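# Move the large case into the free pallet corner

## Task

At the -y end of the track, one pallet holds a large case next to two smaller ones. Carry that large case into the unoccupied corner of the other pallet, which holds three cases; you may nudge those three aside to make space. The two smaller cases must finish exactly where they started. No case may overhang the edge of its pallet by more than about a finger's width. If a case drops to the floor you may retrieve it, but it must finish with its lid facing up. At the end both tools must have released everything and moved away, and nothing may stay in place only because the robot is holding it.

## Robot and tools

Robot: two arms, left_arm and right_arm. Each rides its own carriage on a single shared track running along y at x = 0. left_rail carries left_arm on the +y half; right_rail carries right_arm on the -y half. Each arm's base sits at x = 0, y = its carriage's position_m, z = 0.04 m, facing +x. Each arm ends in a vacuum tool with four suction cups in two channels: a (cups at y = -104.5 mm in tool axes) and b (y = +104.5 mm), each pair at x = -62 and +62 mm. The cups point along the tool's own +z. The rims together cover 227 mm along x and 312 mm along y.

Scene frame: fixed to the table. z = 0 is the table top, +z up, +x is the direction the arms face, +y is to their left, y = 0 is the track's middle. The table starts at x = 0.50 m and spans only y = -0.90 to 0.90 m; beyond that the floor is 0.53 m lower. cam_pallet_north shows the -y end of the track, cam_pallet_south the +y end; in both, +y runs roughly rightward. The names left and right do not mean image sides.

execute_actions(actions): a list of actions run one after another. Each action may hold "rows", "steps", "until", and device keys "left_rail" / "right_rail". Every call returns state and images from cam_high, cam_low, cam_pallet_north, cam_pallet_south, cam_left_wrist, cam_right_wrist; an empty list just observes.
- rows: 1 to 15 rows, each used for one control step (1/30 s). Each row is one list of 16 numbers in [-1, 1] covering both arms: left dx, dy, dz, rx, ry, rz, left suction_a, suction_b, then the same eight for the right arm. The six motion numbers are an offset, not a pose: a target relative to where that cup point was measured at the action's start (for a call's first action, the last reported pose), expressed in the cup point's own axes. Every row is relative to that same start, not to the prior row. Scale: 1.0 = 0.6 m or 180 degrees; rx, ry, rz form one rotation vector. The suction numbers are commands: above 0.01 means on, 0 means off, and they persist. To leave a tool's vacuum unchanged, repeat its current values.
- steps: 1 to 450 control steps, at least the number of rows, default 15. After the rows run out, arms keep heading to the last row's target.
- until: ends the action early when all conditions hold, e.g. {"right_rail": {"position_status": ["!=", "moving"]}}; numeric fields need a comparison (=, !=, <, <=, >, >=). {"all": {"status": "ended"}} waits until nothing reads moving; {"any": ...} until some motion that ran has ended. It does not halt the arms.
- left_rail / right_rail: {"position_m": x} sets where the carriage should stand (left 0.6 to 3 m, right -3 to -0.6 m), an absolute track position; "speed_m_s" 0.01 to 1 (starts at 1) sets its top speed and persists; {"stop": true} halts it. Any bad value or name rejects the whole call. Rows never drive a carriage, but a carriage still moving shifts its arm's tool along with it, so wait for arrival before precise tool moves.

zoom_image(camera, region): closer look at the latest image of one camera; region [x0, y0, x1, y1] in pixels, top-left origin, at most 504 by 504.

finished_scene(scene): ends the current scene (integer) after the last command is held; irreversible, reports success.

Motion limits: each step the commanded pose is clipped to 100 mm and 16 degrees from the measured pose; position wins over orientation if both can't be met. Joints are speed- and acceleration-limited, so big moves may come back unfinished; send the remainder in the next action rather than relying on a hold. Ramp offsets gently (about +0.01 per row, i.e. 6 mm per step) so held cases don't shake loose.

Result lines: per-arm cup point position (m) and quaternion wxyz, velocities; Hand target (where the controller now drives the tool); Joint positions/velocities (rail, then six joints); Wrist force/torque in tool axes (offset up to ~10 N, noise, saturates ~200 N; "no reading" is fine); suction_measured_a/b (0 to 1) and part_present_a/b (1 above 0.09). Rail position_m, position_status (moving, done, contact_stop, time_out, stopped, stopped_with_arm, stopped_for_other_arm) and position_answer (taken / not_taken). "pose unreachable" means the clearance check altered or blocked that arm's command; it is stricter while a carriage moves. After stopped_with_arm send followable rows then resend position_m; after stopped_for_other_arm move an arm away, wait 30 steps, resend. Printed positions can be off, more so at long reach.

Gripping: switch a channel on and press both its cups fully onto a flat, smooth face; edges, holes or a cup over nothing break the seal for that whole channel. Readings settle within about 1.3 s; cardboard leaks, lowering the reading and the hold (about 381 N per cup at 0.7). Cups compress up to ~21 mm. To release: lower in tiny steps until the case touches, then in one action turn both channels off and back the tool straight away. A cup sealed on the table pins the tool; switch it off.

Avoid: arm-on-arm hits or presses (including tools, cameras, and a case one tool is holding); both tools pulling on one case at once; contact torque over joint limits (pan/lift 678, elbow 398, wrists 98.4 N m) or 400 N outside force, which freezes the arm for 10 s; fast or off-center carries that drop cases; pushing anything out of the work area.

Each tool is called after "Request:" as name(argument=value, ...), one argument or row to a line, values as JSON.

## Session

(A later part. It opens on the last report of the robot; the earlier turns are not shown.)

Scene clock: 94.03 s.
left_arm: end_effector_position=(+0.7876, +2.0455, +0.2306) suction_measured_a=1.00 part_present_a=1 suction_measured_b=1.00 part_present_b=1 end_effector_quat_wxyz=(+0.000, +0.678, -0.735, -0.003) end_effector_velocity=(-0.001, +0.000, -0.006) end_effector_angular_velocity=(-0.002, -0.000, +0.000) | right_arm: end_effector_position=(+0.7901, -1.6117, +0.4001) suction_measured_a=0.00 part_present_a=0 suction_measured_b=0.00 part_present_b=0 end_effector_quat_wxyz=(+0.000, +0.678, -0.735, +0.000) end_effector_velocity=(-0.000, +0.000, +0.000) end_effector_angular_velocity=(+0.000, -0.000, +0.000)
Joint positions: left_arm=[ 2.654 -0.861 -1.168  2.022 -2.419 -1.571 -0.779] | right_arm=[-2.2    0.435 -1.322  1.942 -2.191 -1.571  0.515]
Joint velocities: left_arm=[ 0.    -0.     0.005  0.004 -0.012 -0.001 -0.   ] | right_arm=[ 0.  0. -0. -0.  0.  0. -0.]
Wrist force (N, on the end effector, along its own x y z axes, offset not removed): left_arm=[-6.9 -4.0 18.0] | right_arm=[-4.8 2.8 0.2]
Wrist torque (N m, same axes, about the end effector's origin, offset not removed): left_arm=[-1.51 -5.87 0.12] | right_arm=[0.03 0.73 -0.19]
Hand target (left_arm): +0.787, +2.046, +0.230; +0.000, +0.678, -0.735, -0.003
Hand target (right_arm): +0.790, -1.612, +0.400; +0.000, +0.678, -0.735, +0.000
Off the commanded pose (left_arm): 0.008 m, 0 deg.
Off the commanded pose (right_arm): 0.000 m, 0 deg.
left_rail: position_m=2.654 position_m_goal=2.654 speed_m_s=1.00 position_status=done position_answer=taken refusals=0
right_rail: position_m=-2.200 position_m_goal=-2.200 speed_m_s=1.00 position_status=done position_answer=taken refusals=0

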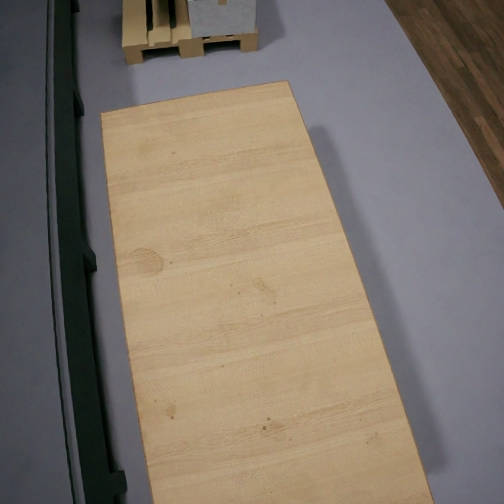

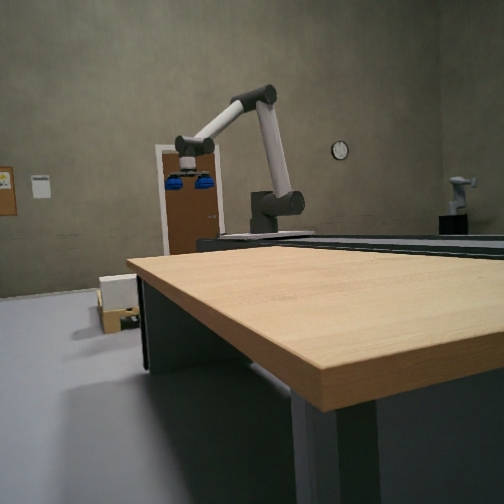

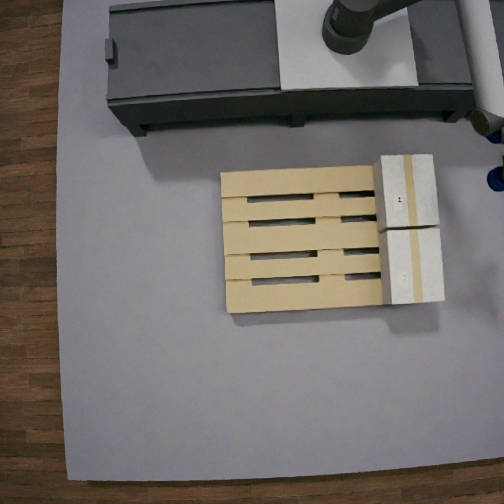

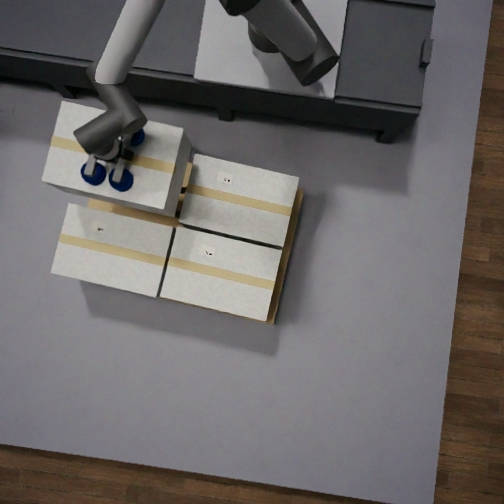

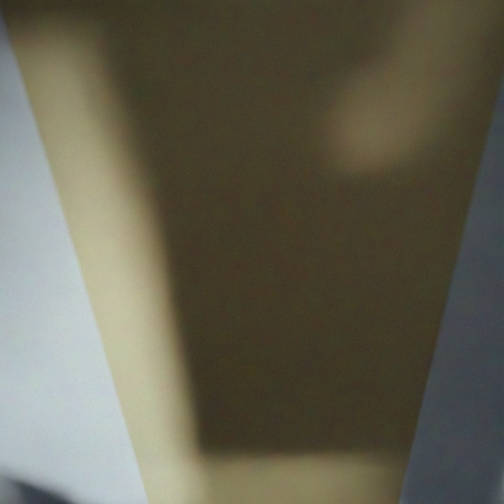

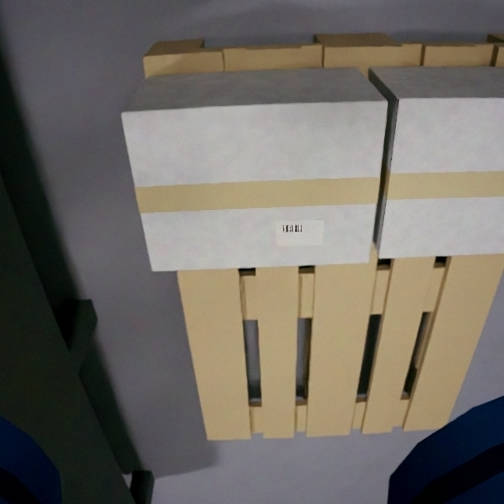

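Request:
execute_actions(
  actions=[
    {"rows": [[0.0136,-0.016,0.1427,0.0027,0.0027,0,1,1, 0,0,0,0,0,0,0,0]], "steps": 1},
  ],
)

Scene clock: 94.53 s.
left_arm: end_effector_position=(+0.7875, +2.0457, +0.2299) suction_measured_a=1.00 part_present_a=1 suction_measured_b=1.00 part_present_b=1 end_effector_quat_wxyz=(+0.000, +0.678, -0.735, -0.003) end_effector_velocity=(-0.001, +0.001, -0.009) end_effector_angular_velocity=(+0.003, +0.003, +0.000) | right_arm: end_effector_position=(+0.7901, -1.6117, +0.4001) suction_measured_a=0.00 part_present_a=0 suction_measured_b=0.00 part_present_b=0 end_effector_quat_wxyz=(+0.000, +0.678, -0.735, +0.000) end_effector_velocity=(+0.000, -0.000, -0.000) end_effector_angular_velocity=(-0.000, +0.000, +0.000)
Joint positions: left_arm=[ 2.654 -0.861 -1.167  2.022 -2.42  -1.571 -0.779] | right_arm=[-2.2    0.435 -1.322  1.942 -2.191 -1.571  0.515]
Joint velocities: left_arm=[ 0.     0.     0.008  0.004 -0.008 -0.    -0.   ] | right_arm=[ 0. -0.  0. -0.  0.  0. -0.]
Wrist force (N, on the end effector, along its own x y z axes, offset not removed): left_arm=[-5.6 -1.6 21.1] | right_arm=[2.6 -1.9 -3.5]
Wrist torque (N m, same axes, about the end effector's origin, offset not removed): left_arm=[-1.45 -6.28 0.12] | right_arm=[-0.79 -0.25 -0.05]
Hand target (left_arm): +0.791, +2.043, +0.150; +0.000, +0.678, -0.735, -0.000
Hand target (right_arm): +0.790, -1.612, +0.400; +0.000, +0.678, -0.735, +0.000
Off the commanded pose (left_arm): 0.086 m, 1 deg.
Off the commanded pose (right_arm): 0.000 m, 0 deg.
left_rail: position_m=2.654 position_m_goal=2.654 speed_m_s=1.00 position_status=done position_answer=taken refusals=0
right_rail: position_m=-2.200 position_m_goal=-2.200 speed_m_s=1.00 position_status=done position_answer=taken refusals=0

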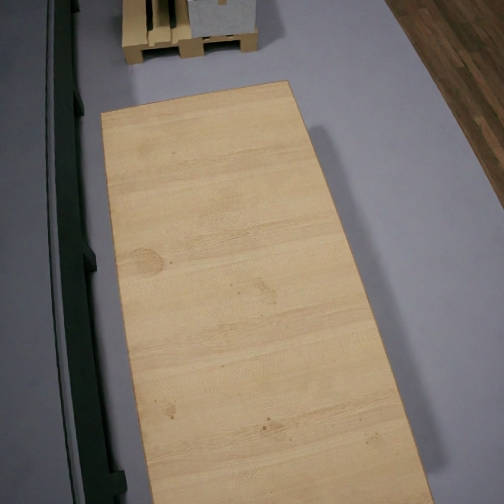

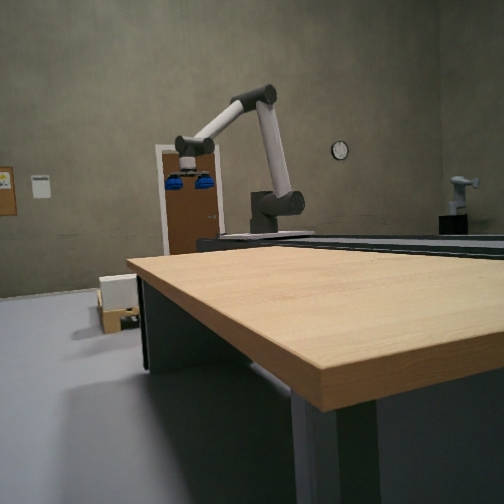

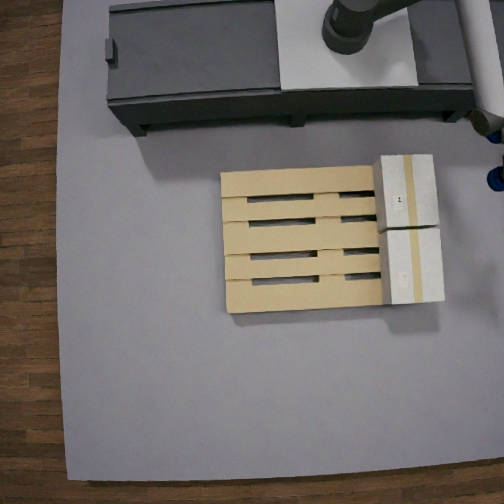

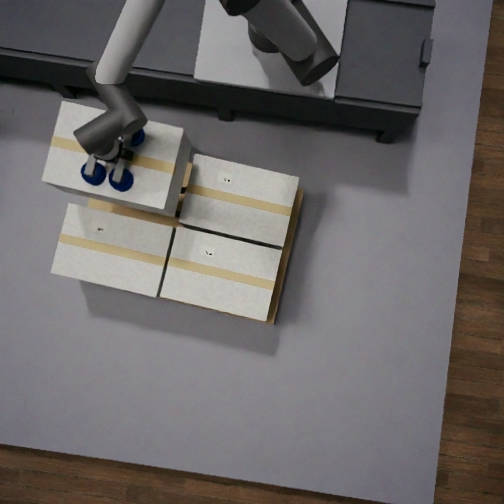

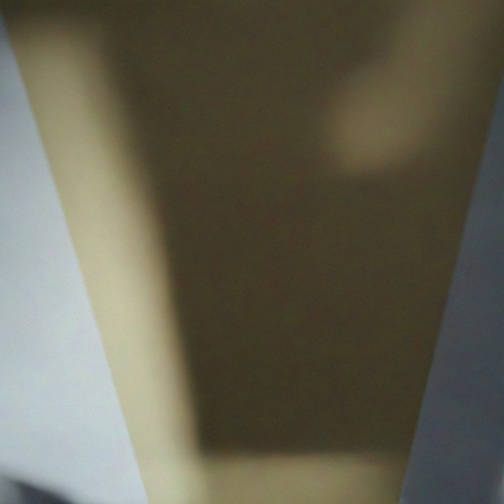

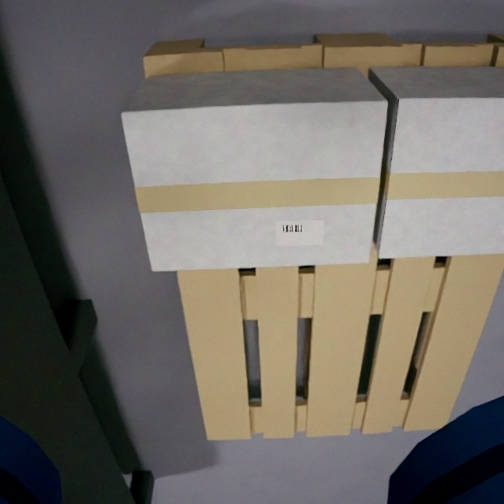

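Request:
execute_actions(
  actions=[],
)

Scene clock: 94.70 s.
left_arm: end_effector_position=(+0.7886, +2.0446, +0.1688) suction_measured_a=1.00 part_present_a=1 suction_measured_b=1.00 part_present_b=1 end_effector_quat_wxyz=(+0.000, +0.678, -0.735, -0.003) end_effector_velocity=(+0.030, -0.035, -0.213) end_effector_angular_velocity=(-0.078, -0.067, +0.000) | right_arm: end_effector_position=(+0.7901, -1.6117, +0.4001) suction_measured_a=0.00 part_present_a=0 suction_measured_b=0.00 part_present_b=0 end_effector_quat_wxyz=(+0.000, +0.678, -0.735, +0.000) end_effector_velocity=(+0.000, -0.000, -0.000) end_effector_angular_velocity=(-0.000, +0.000, -0.000)
Joint positions: left_arm=[ 2.654 -0.861 -1.104  2.042 -2.502 -1.571 -0.779] | right_arm=[-2.2    0.435 -1.322  1.942 -2.191 -1.571  0.515]
Joint velocities: left_arm=[ 0.    -0.     0.253  0.05  -0.405 -0.     0.   ] | right_arm=[ 0. -0.  0.  0. -0.  0.  0.]
Wrist force (N, on the end effector, along its own x y z axes, offset not removed): left_arm=[-34.9 -1.1 89.0] | right_arm=[4.1 1.1 4.7]
Wrist torque (N m, same axes, about the end effector's origin, offset not removed): left_arm=[-1.99 -13.92 -0.54] | right_arm=[-0.40 -0.53 0.15]
Hand target (left_arm): +0.791, +2.043, +0.150; +0.000, +0.678, -0.735, -0.000
Hand target (right_arm): +0.790, -1.612, +0.400; +0.000, +0.678, -0.735, +0.000
Off the commanded pose (left_arm): 0.026 m, 1 deg.
Off the commanded pose (right_arm): 0.000 m, 0 deg.
left_rail: position_m=2.654 position_m_goal=2.654 speed_m_s=1.00 position_status=done position_answer=taken refusals=0
right_rail: position_m=-2.200 position_m_goal=-2.200 speed_m_s=1.00 position_status=done position_answer=taken refusals=0

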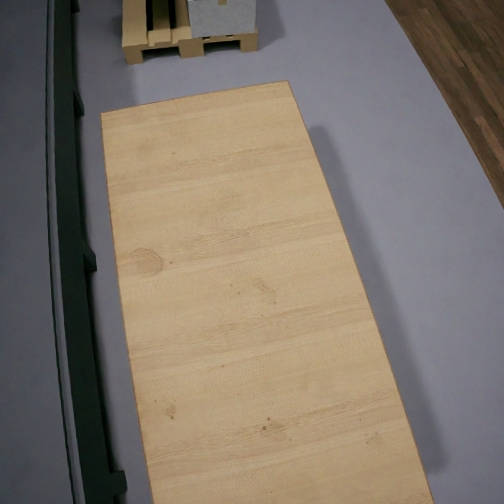

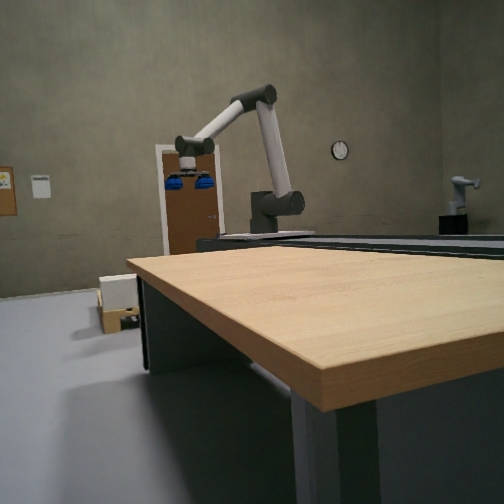

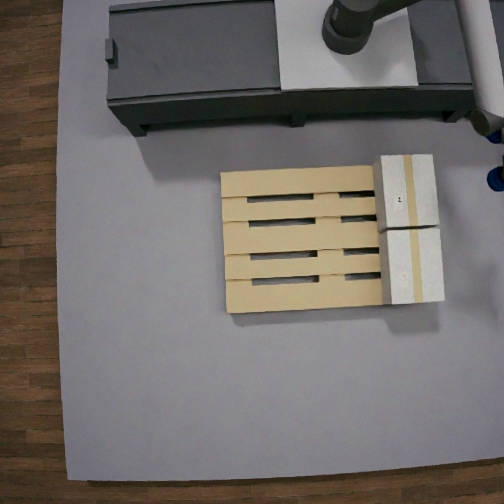

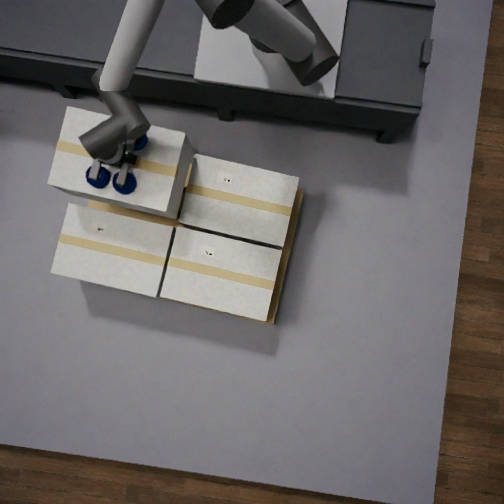

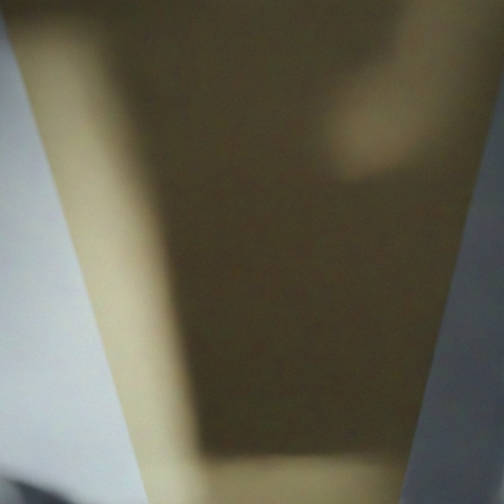

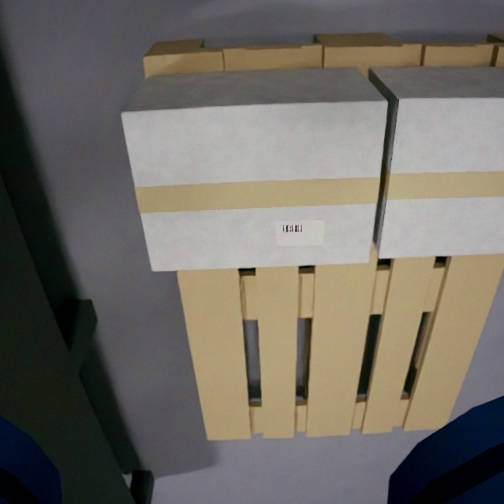

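Request:
execute_actions(
  actions=[],
)

Scene clock: 95.03 s.
left_arm: end_effector_position=(+0.7904, +2.0424, +0.1504) suction_measured_a=1.00 part_present_a=1 suction_measured_b=1.00 part_present_b=1 end_effector_quat_wxyz=(+0.000, +0.678, -0.735, -0.000) end_effector_velocity=(+0.000, +0.000, -0.005) end_effector_angular_velocity=(-0.001, -0.001, +0.000) | right_arm: end_effector_position=(+0.7901, -1.6117, +0.4001) suction_measured_a=0.00 part_present_a=0 suction_measured_b=0.00 part_present_b=0 end_effector_quat_wxyz=(+0.000, +0.678, -0.735, +0.000) end_effector_velocity=(+0.000, -0.000, -0.000) end_effector_angular_velocity=(-0.000, +0.000, -0.000)
Joint positions: left_arm=[ 2.654 -0.861 -1.083  2.047 -2.535 -1.571 -0.779] | right_arm=[-2.2    0.435 -1.322  1.942 -2.191 -1.571  0.515]
Joint velocities: left_arm=[ 0.     0.     0.005  0.002 -0.008  0.     0.   ] | right_arm=[ 0. -0.  0. -0.  0.  0. -0.]
Wrist force (N, on the end effector, along its own x y z axes, offset not removed): left_arm=[-2.1 0.4 19.6] | right_arm=[-2.0 1.1 -2.9]
Wrist torque (N m, same axes, about the end effector's origin, offset not removed): left_arm=[-1.36 -6.26 0.31] | right_arm=[-0.35 0.36 0.00]
Hand target (left_arm): +0.791, +2.043, +0.150; +0.000, +0.678, -0.735, -0.000
Hand target (right_arm): +0.790, -1.612, +0.400; +0.000, +0.678, -0.735, +0.000
Off the commanded pose (left_arm): 0.010 m, 0 deg.
Off the commanded pose (right_arm): 0.000 m, 0 deg.
left_rail: position_m=2.654 position_m_goal=2.654 speed_m_s=1.00 position_status=done position_answer=taken refusals=0
right_rail: position_m=-2.200 position_m_goal=-2.200 speed_m_s=1.00 position_status=done position_answer=taken refusals=0

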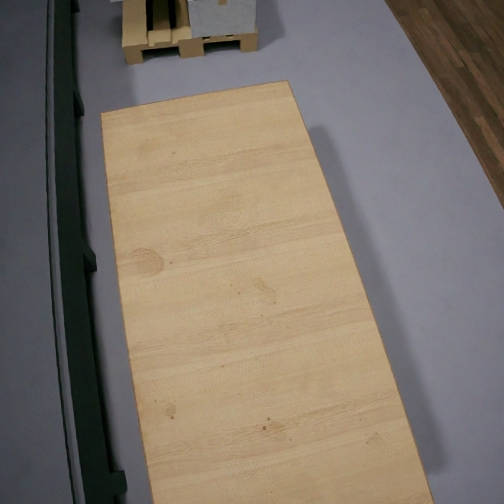

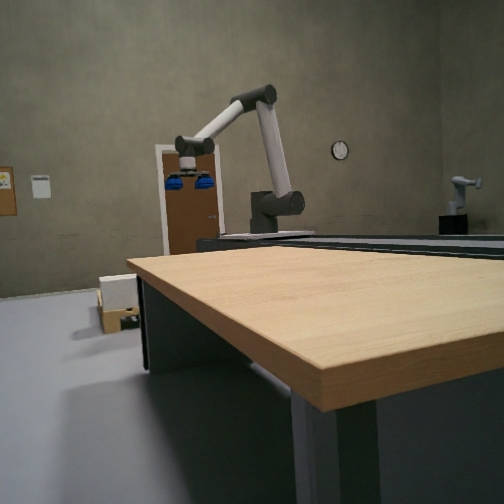

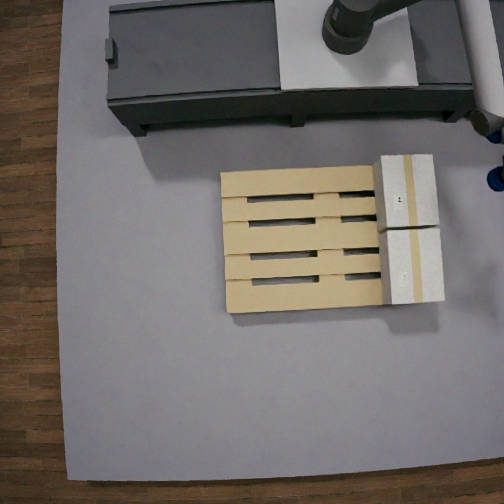

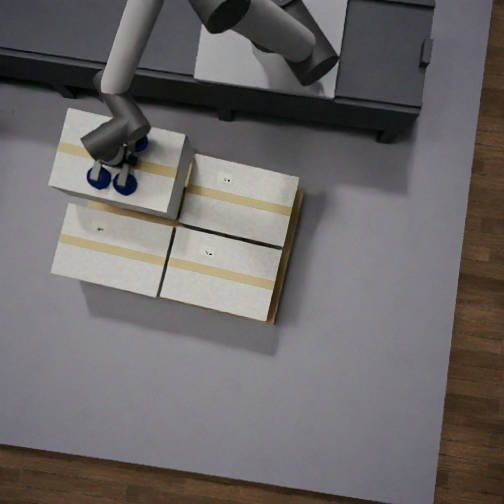

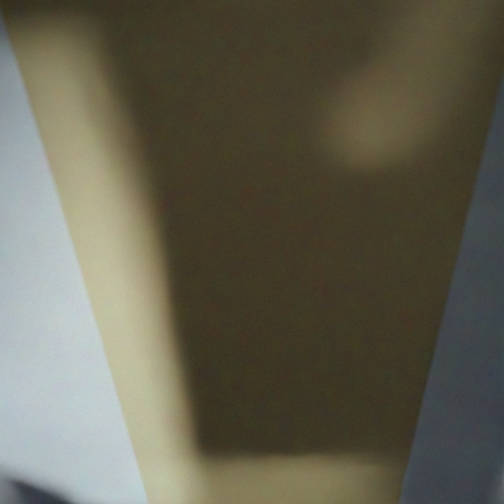

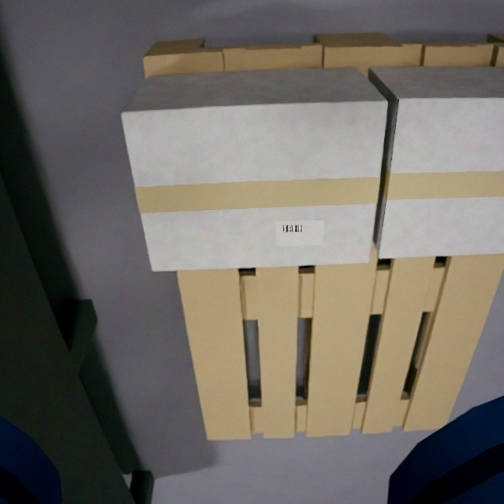

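Now at (0.7904, 2.0424, 0.1504). Check alignment visually.

Request:
zoom_image(
  camera="cam_pallet_south",
  region=[30, 90, 230, 260],
)

Region (30, 90, 230, 260) of cam_pallet_south's 504x504 image, scaled by 2.520, with more detail than that image has; it fills the top 428 rows of this view, and the rest is white.

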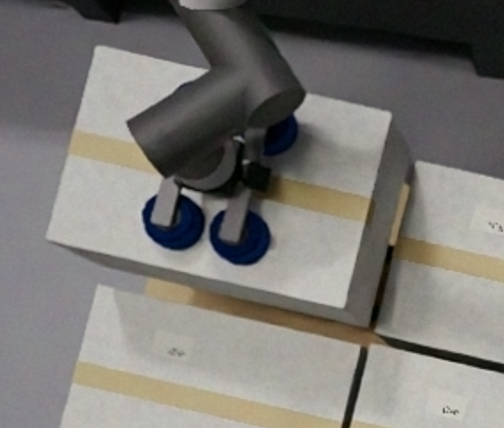

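Request:
execute_actions(
  actions=[
    {"rows": [[0.0089,-0.0098,0.078,0.0004,0.0004,0.0019,1,1, 0,0,0,0,0,0,0,0]], "steps": 1},
  ],
)

Scene clock: 96.00 s.
left_arm: end_effector_position=(+0.7905, +2.0426, +0.1499) suction_measured_a=1.00 part_present_a=1 suction_measured_b=1.00 part_present_b=1 end_effector_quat_wxyz=(+0.000, +0.678, -0.735, -0.000) end_effector_velocity=(+0.000, -0.000, -0.007) end_effector_angular_velocity=(+0.000, +0.000, -0.001) | right_arm: end_effector_position=(+0.7901, -1.6117, +0.4001) suction_measured_a=0.00 part_present_a=0 suction_measured_b=0.00 part_present_b=0 end_effector_quat_wxyz=(+0.000, +0.678, -0.735, +0.000) end_effector_velocity=(+0.000, -0.000, -0.000) end_effector_angular_velocity=(-0.000, +0.000, -0.000)
Joint positions: left_arm=[ 2.654 -0.86  -1.082  2.047 -2.536 -1.571 -0.779] | right_arm=[-2.2    0.435 -1.322  1.942 -2.191 -1.571  0.515]
Joint velocities: left_arm=[ 0.     0.     0.008  0.001 -0.008 -0.     0.001] | right_arm=[ 0. -0.  0. -0.  0. -0.  0.]
Wrist force (N, on the end effector, along its own x y z axes, offset not removed): left_arm=[-7.9 -2.7 17.9] | right_arm=[-1.1 0.9 3.9]
Wrist torque (N m, same axes, about the end effector's origin, offset not removed): left_arm=[-1.55 -5.96 -0.02] | right_arm=[-0.43 0.35 0.17]
Hand target (left_arm): +0.794, +2.038, +0.105; +0.000, +0.675, -0.737, +0.000
Hand target (right_arm): +0.790, -1.612, +0.400; +0.000, +0.678, -0.735, +0.000
Off the commanded pose (left_arm): 0.047 m, 0 deg.
Off the commanded pose (right_arm): 0.000 m, 0 deg.
left_rail: position_m=2.654 position_m_goal=2.654 speed_m_s=1.00 position_status=done position_answer=taken refusals=0
right_rail: position_m=-2.200 position_m_goal=-2.200 speed_m_s=1.00 position_status=done position_answer=taken refusals=0

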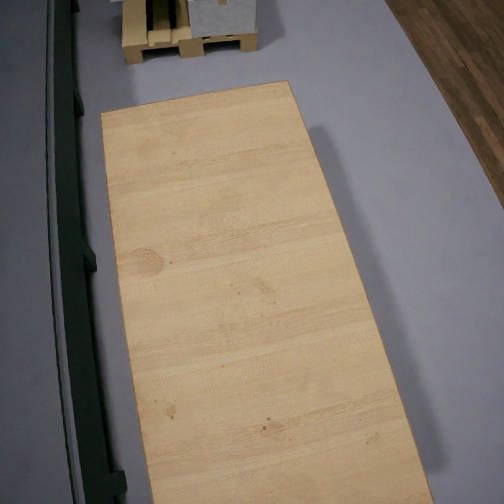

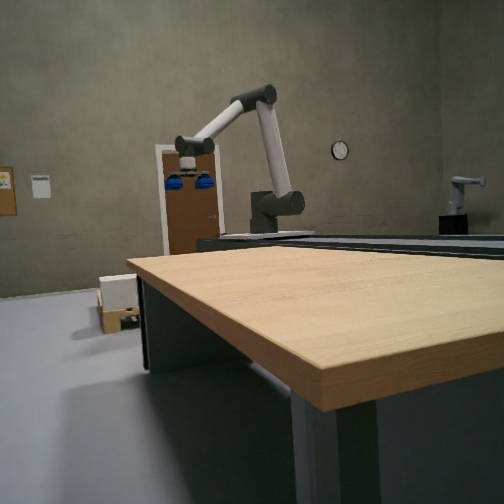

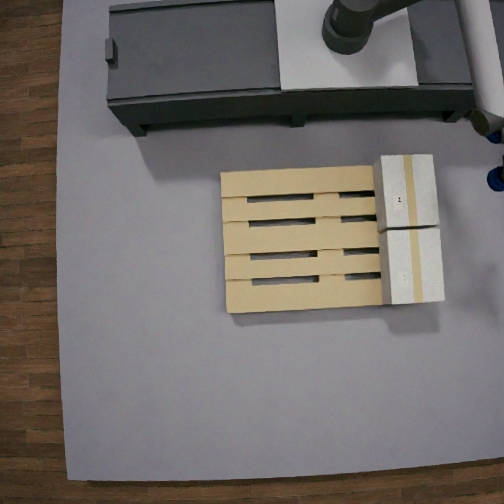

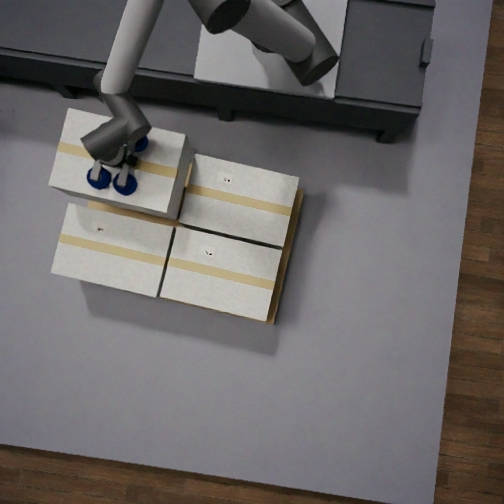

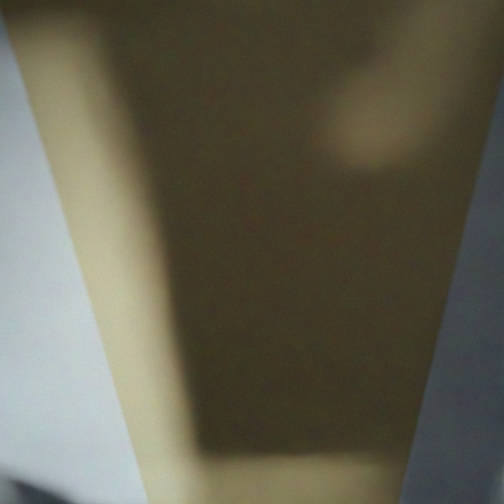

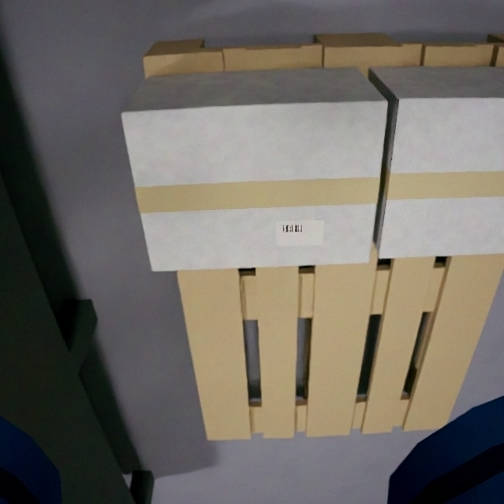

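Request:
execute_actions(
  actions=[],
)

Scene clock: 96.17 s.
left_arm: end_effector_position=(+0.7930, +2.0399, +0.1154) suction_measured_a=1.00 part_present_a=1 suction_measured_b=1.00 part_present_b=1 end_effector_quat_wxyz=(+0.000, +0.676, -0.737, -0.001) end_effector_velocity=(+0.015, -0.017, -0.119) end_effector_angular_velocity=(-0.015, -0.013, -0.015) | right_arm: end_effector_position=(+0.7901, -1.6117, +0.4001) suction_measured_a=0.00 part_present_a=0 suction_measured_b=0.00 part_present_b=0 end_effector_quat_wxyz=(+0.000, +0.678, -0.735, +0.000) end_effector_velocity=(-0.000, +0.000, +0.000) end_effector_angular_velocity=(+0.000, -0.000, +0.000)
Joint positions: left_arm=[ 2.654 -0.86  -1.042  2.05  -2.578 -1.571 -0.774] | right_arm=[-2.2    0.435 -1.322  1.942 -2.191 -1.571  0.515]
Joint velocities: left_arm=[ 0.    -0.     0.147  0.003 -0.171 -0.     0.015] | right_arm=[ 0.  0. -0.  0.  0. -0.  0.]
Wrist force (N, on the end effector, along its own x y z axes, offset not removed): left_arm=[-26.3 -2.2 54.5] | right_arm=[3.4 4.1 -2.8]
Wrist torque (N m, same axes, about the end effector's origin, offset not removed): left_arm=[-1.93 -11.08 -0.22] | right_arm=[-0.16 -0.36 0.10]
Hand target (left_arm): +0.794, +2.038, +0.105; +0.000, +0.675, -0.737, +0.000
Hand target (right_arm): +0.790, -1.612, +0.400; +0.000, +0.678, -0.735, +0.000
Off the commanded pose (left_arm): 0.013 m, 0 deg.
Off the commanded pose (right_arm): 0.000 m, 0 deg.
left_rail: position_m=2.654 position_m_goal=2.654 speed_m_s=1.00 position_status=done position_answer=taken refusals=0
right_rail: position_m=-2.200 position_m_goal=-2.200 speed_m_s=1.00 position_status=done position_answer=taken refusals=0

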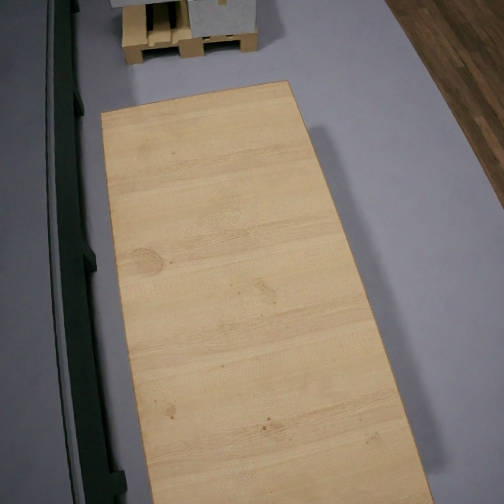

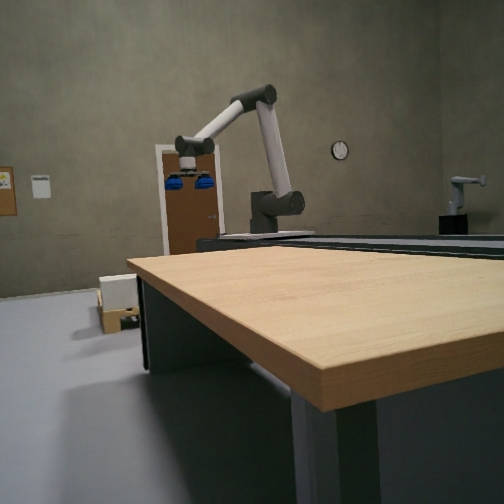

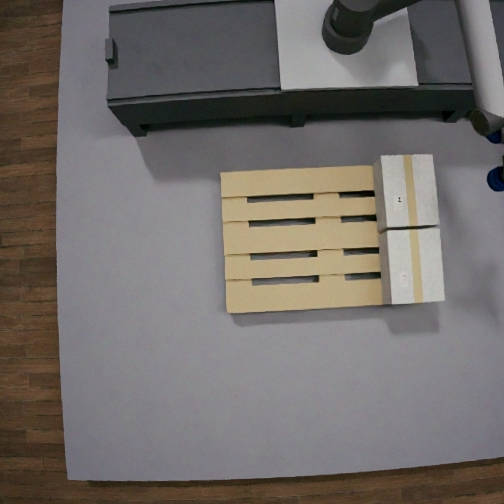

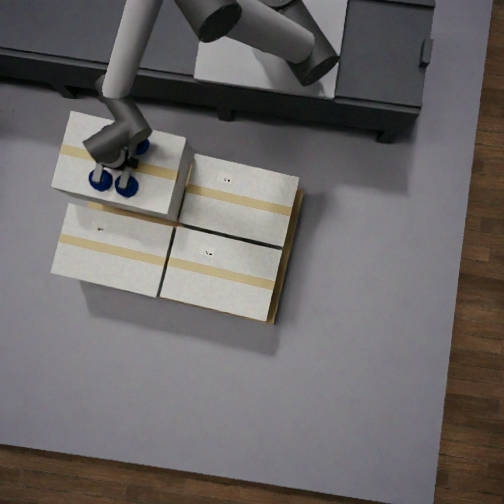

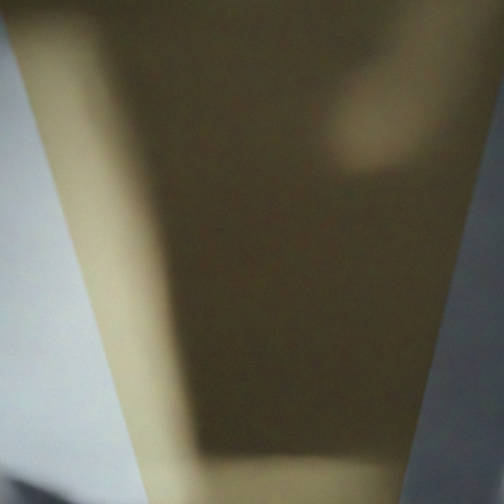

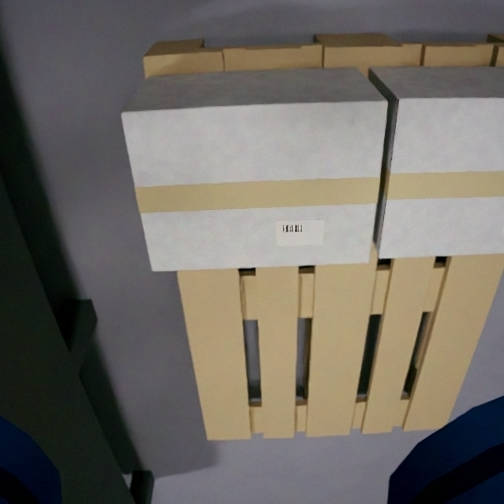

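Request:
execute_actions(
  actions=[],
)

Scene clock: 96.43 s.
left_arm: end_effector_position=(+0.7941, +2.0385, +0.1055) suction_measured_a=1.00 part_present_a=1 suction_measured_b=1.00 part_present_b=1 end_effector_quat_wxyz=(-0.000, -0.675, +0.737, -0.000) end_effector_velocity=(+0.001, -0.001, -0.005) end_effector_angular_velocity=(-0.002, -0.001, -0.000) | right_arm: end_effector_position=(+0.7901, -1.6117, +0.4001) suction_measured_a=0.00 part_present_a=0 suction_measured_b=0.00 part_present_b=0 end_effector_quat_wxyz=(+0.000, +0.678, -0.735, +0.000) end_effector_velocity=(+0.000, +0.000, -0.000) end_effector_angular_velocity=(-0.000, +0.000, -0.000)
Joint positions: left_arm=[ 2.654 -0.86  -1.03   2.051 -2.592 -1.571 -0.773] | right_arm=[-2.2    0.435 -1.322  1.942 -2.191 -1.571  0.515]
Joint velocities: left_arm=[ 0.    -0.     0.006 -0.    -0.008 -0.     0.   ] | right_arm=[ 0.  0.  0. -0. -0. -0.  0.]
Wrist force (N, on the end effector, along its own x y z axes, offset not removed): left_arm=[-7.9 -3.2 21.2] | right_arm=[-6.4 0.6 0.2]
Wrist torque (N m, same axes, about the end effector's origin, offset not removed): left_arm=[-0.98 -6.42 -0.02] | right_arm=[-0.49 0.90 0.22]
Hand target (left_arm): +0.794, +2.038, +0.105; -0.000, -0.675, +0.737, -0.000
Hand target (right_arm): +0.790, -1.612, +0.400; +0.000, +0.678, -0.735, +0.000
Off the commanded pose (left_arm): 0.003 m, 0 deg.
Off the commanded pose (right_arm): 0.000 m, 0 deg.
left_rail: position_m=2.654 position_m_goal=2.654 speed_m_s=1.00 position_status=done position_answer=taken refusals=0
right_rail: position_m=-2.200 position_m_goal=-2.200 speed_m_s=1.00 position_status=done position_answer=taken refusals=0

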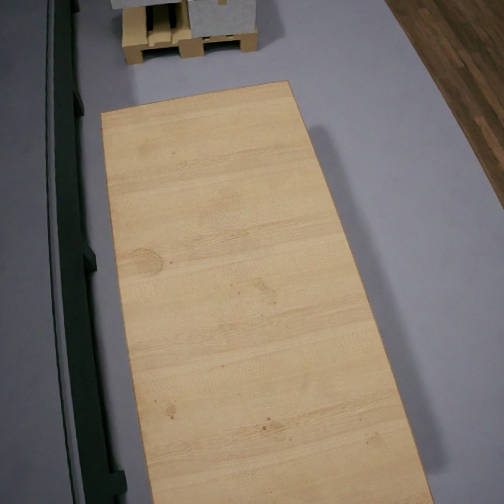

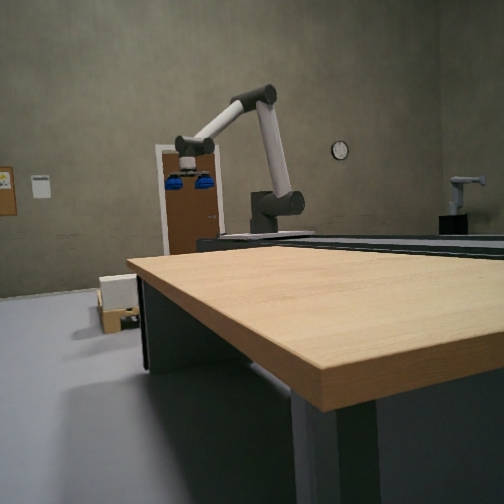

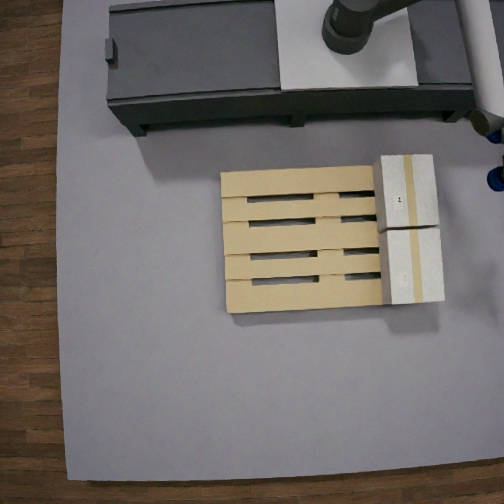

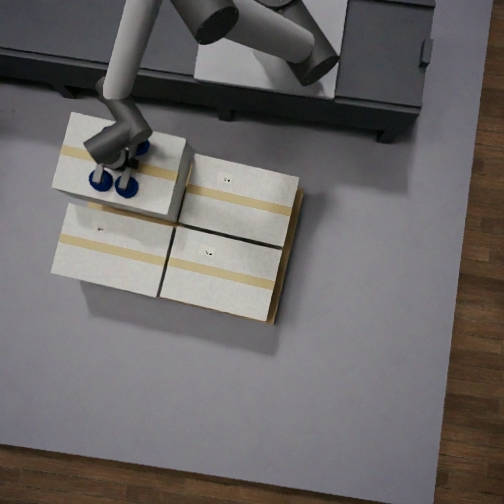

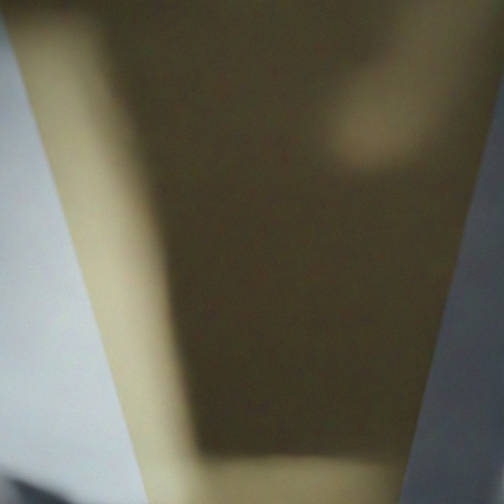

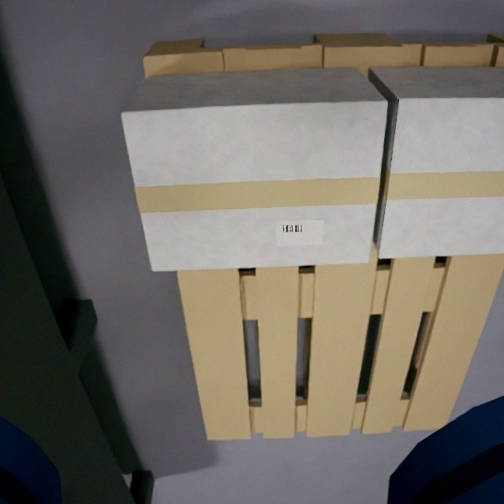

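Request:
execute_actions(
  actions=[
    {"rows": [[0.0029,-0.0031,0.0782,0.0004,0.0004,0,1,1, 0,0,0,0,0,0,0,0]], "steps": 1},
  ],
)

Request:
zoom_image(
  camera="cam_pallet_south",
  region=[30, 90, 230, 260],
)

Scene clock: 96.77 s.
left_arm: end_effector_position=(+0.7941, +2.0385, +0.1051) suction_measured_a=1.00 part_present_a=1 suction_measured_b=1.00 part_present_b=1 end_effector_quat_wxyz=(-0.000, -0.675, +0.737, -0.000) end_effector_velocity=(-0.000, +0.000, -0.007) end_effector_angular_velocity=(+0.001, +0.001, -0.000) | right_arm: end_effector_position=(+0.7901, -1.6117, +0.4001) suction_measured_a=0.00 part_present_a=0 suction_measured_b=0.00 part_present_b=0 end_effector_quat_wxyz=(+0.000, +0.678, -0.735, +0.000) end_effector_velocity=(-0.000, -0.000, +0.000) end_effector_angular_velocity=(+0.000, -0.000, -0.000)
Joint positions: left_arm=[ 2.654 -0.86  -1.029  2.051 -2.593 -1.571 -0.773] | right_arm=[-2.2    0.435 -1.322  1.942 -2.191 -1.571  0.515]
Joint velocities: left_arm=[ 0.     0.     0.007  0.002 -0.008 -0.     0.   ] | right_arm=[ 0.  0. -0.  0. -0. -0.  0.]
Wrist force (N, on the end effector, along its own x y z axes, offset not removed): left_arm=[-4.9 0.7 18.7] | right_arm=[8.9 -1.8 0.6]
Wrist torque (N m, same axes, about the end effector's origin, offset not removed): left_arm=[-1.13 -6.25 0.13] | right_arm=[-0.86 -1.12 -0.11]
Hand target (left_arm): +0.794, +2.038, +0.060; -0.000, -0.675, +0.737, -0.000
Hand target (right_arm): +0.790, -1.612, +0.400; +0.000, +0.678, -0.735, +0.000
Off the commanded pose (left_arm): 0.047 m, 0 deg.
Off the commanded pose (right_arm): 0.000 m, 0 deg.
left_rail: position_m=2.654 position_m_goal=2.654 speed_m_s=1.00 position_status=done position_answer=taken refusals=0
right_rail: position_m=-2.200 position_m_goal=-2.200 speed_m_s=1.00 position_status=done position_answer=taken refusals=0

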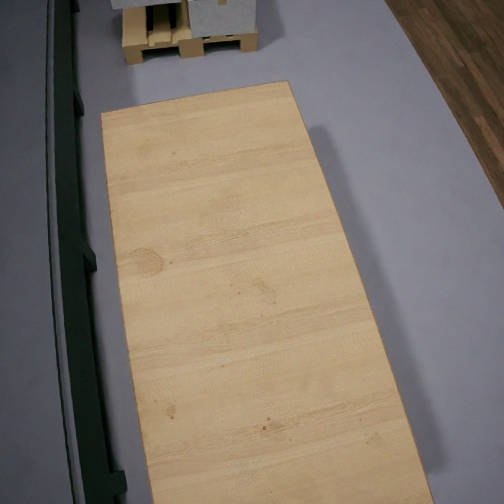

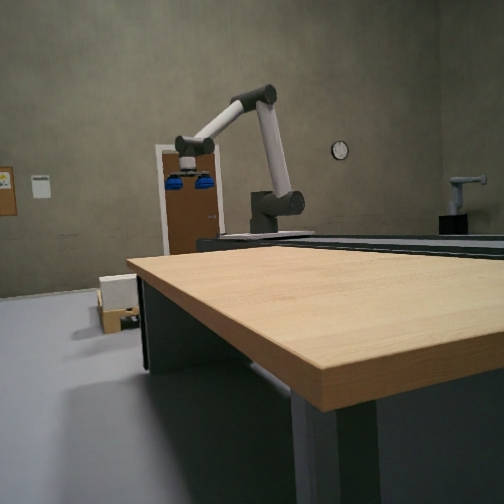

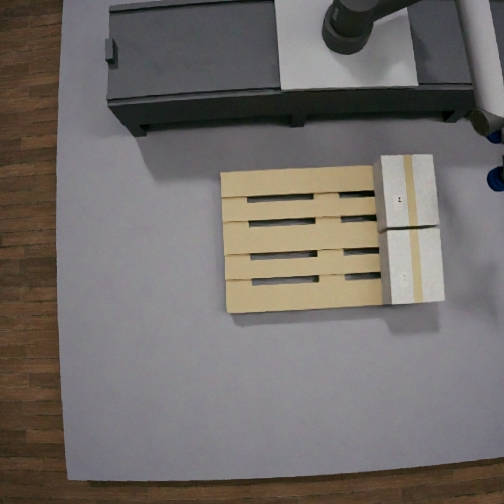

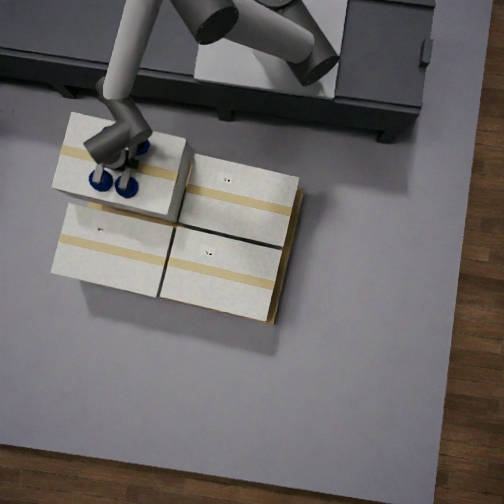

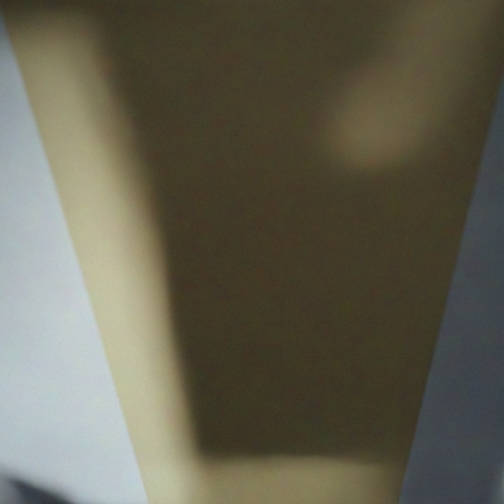

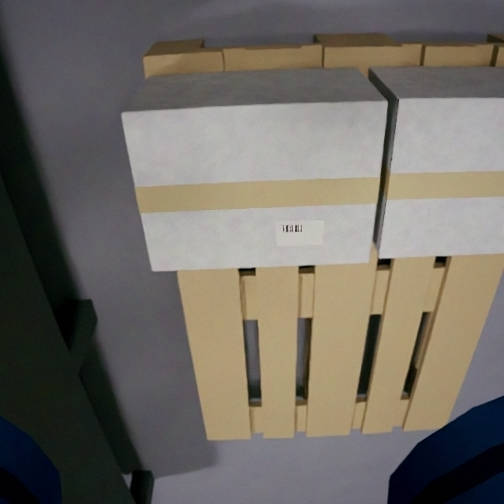

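Region (30, 90, 230, 260) of cam_pallet_south's 504x504 image, scaled by 2.520, with more detail than that image has; it fills the top 428 rows of this view, and the rest is white.

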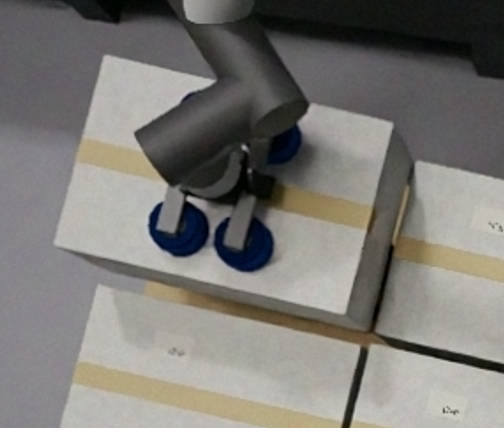

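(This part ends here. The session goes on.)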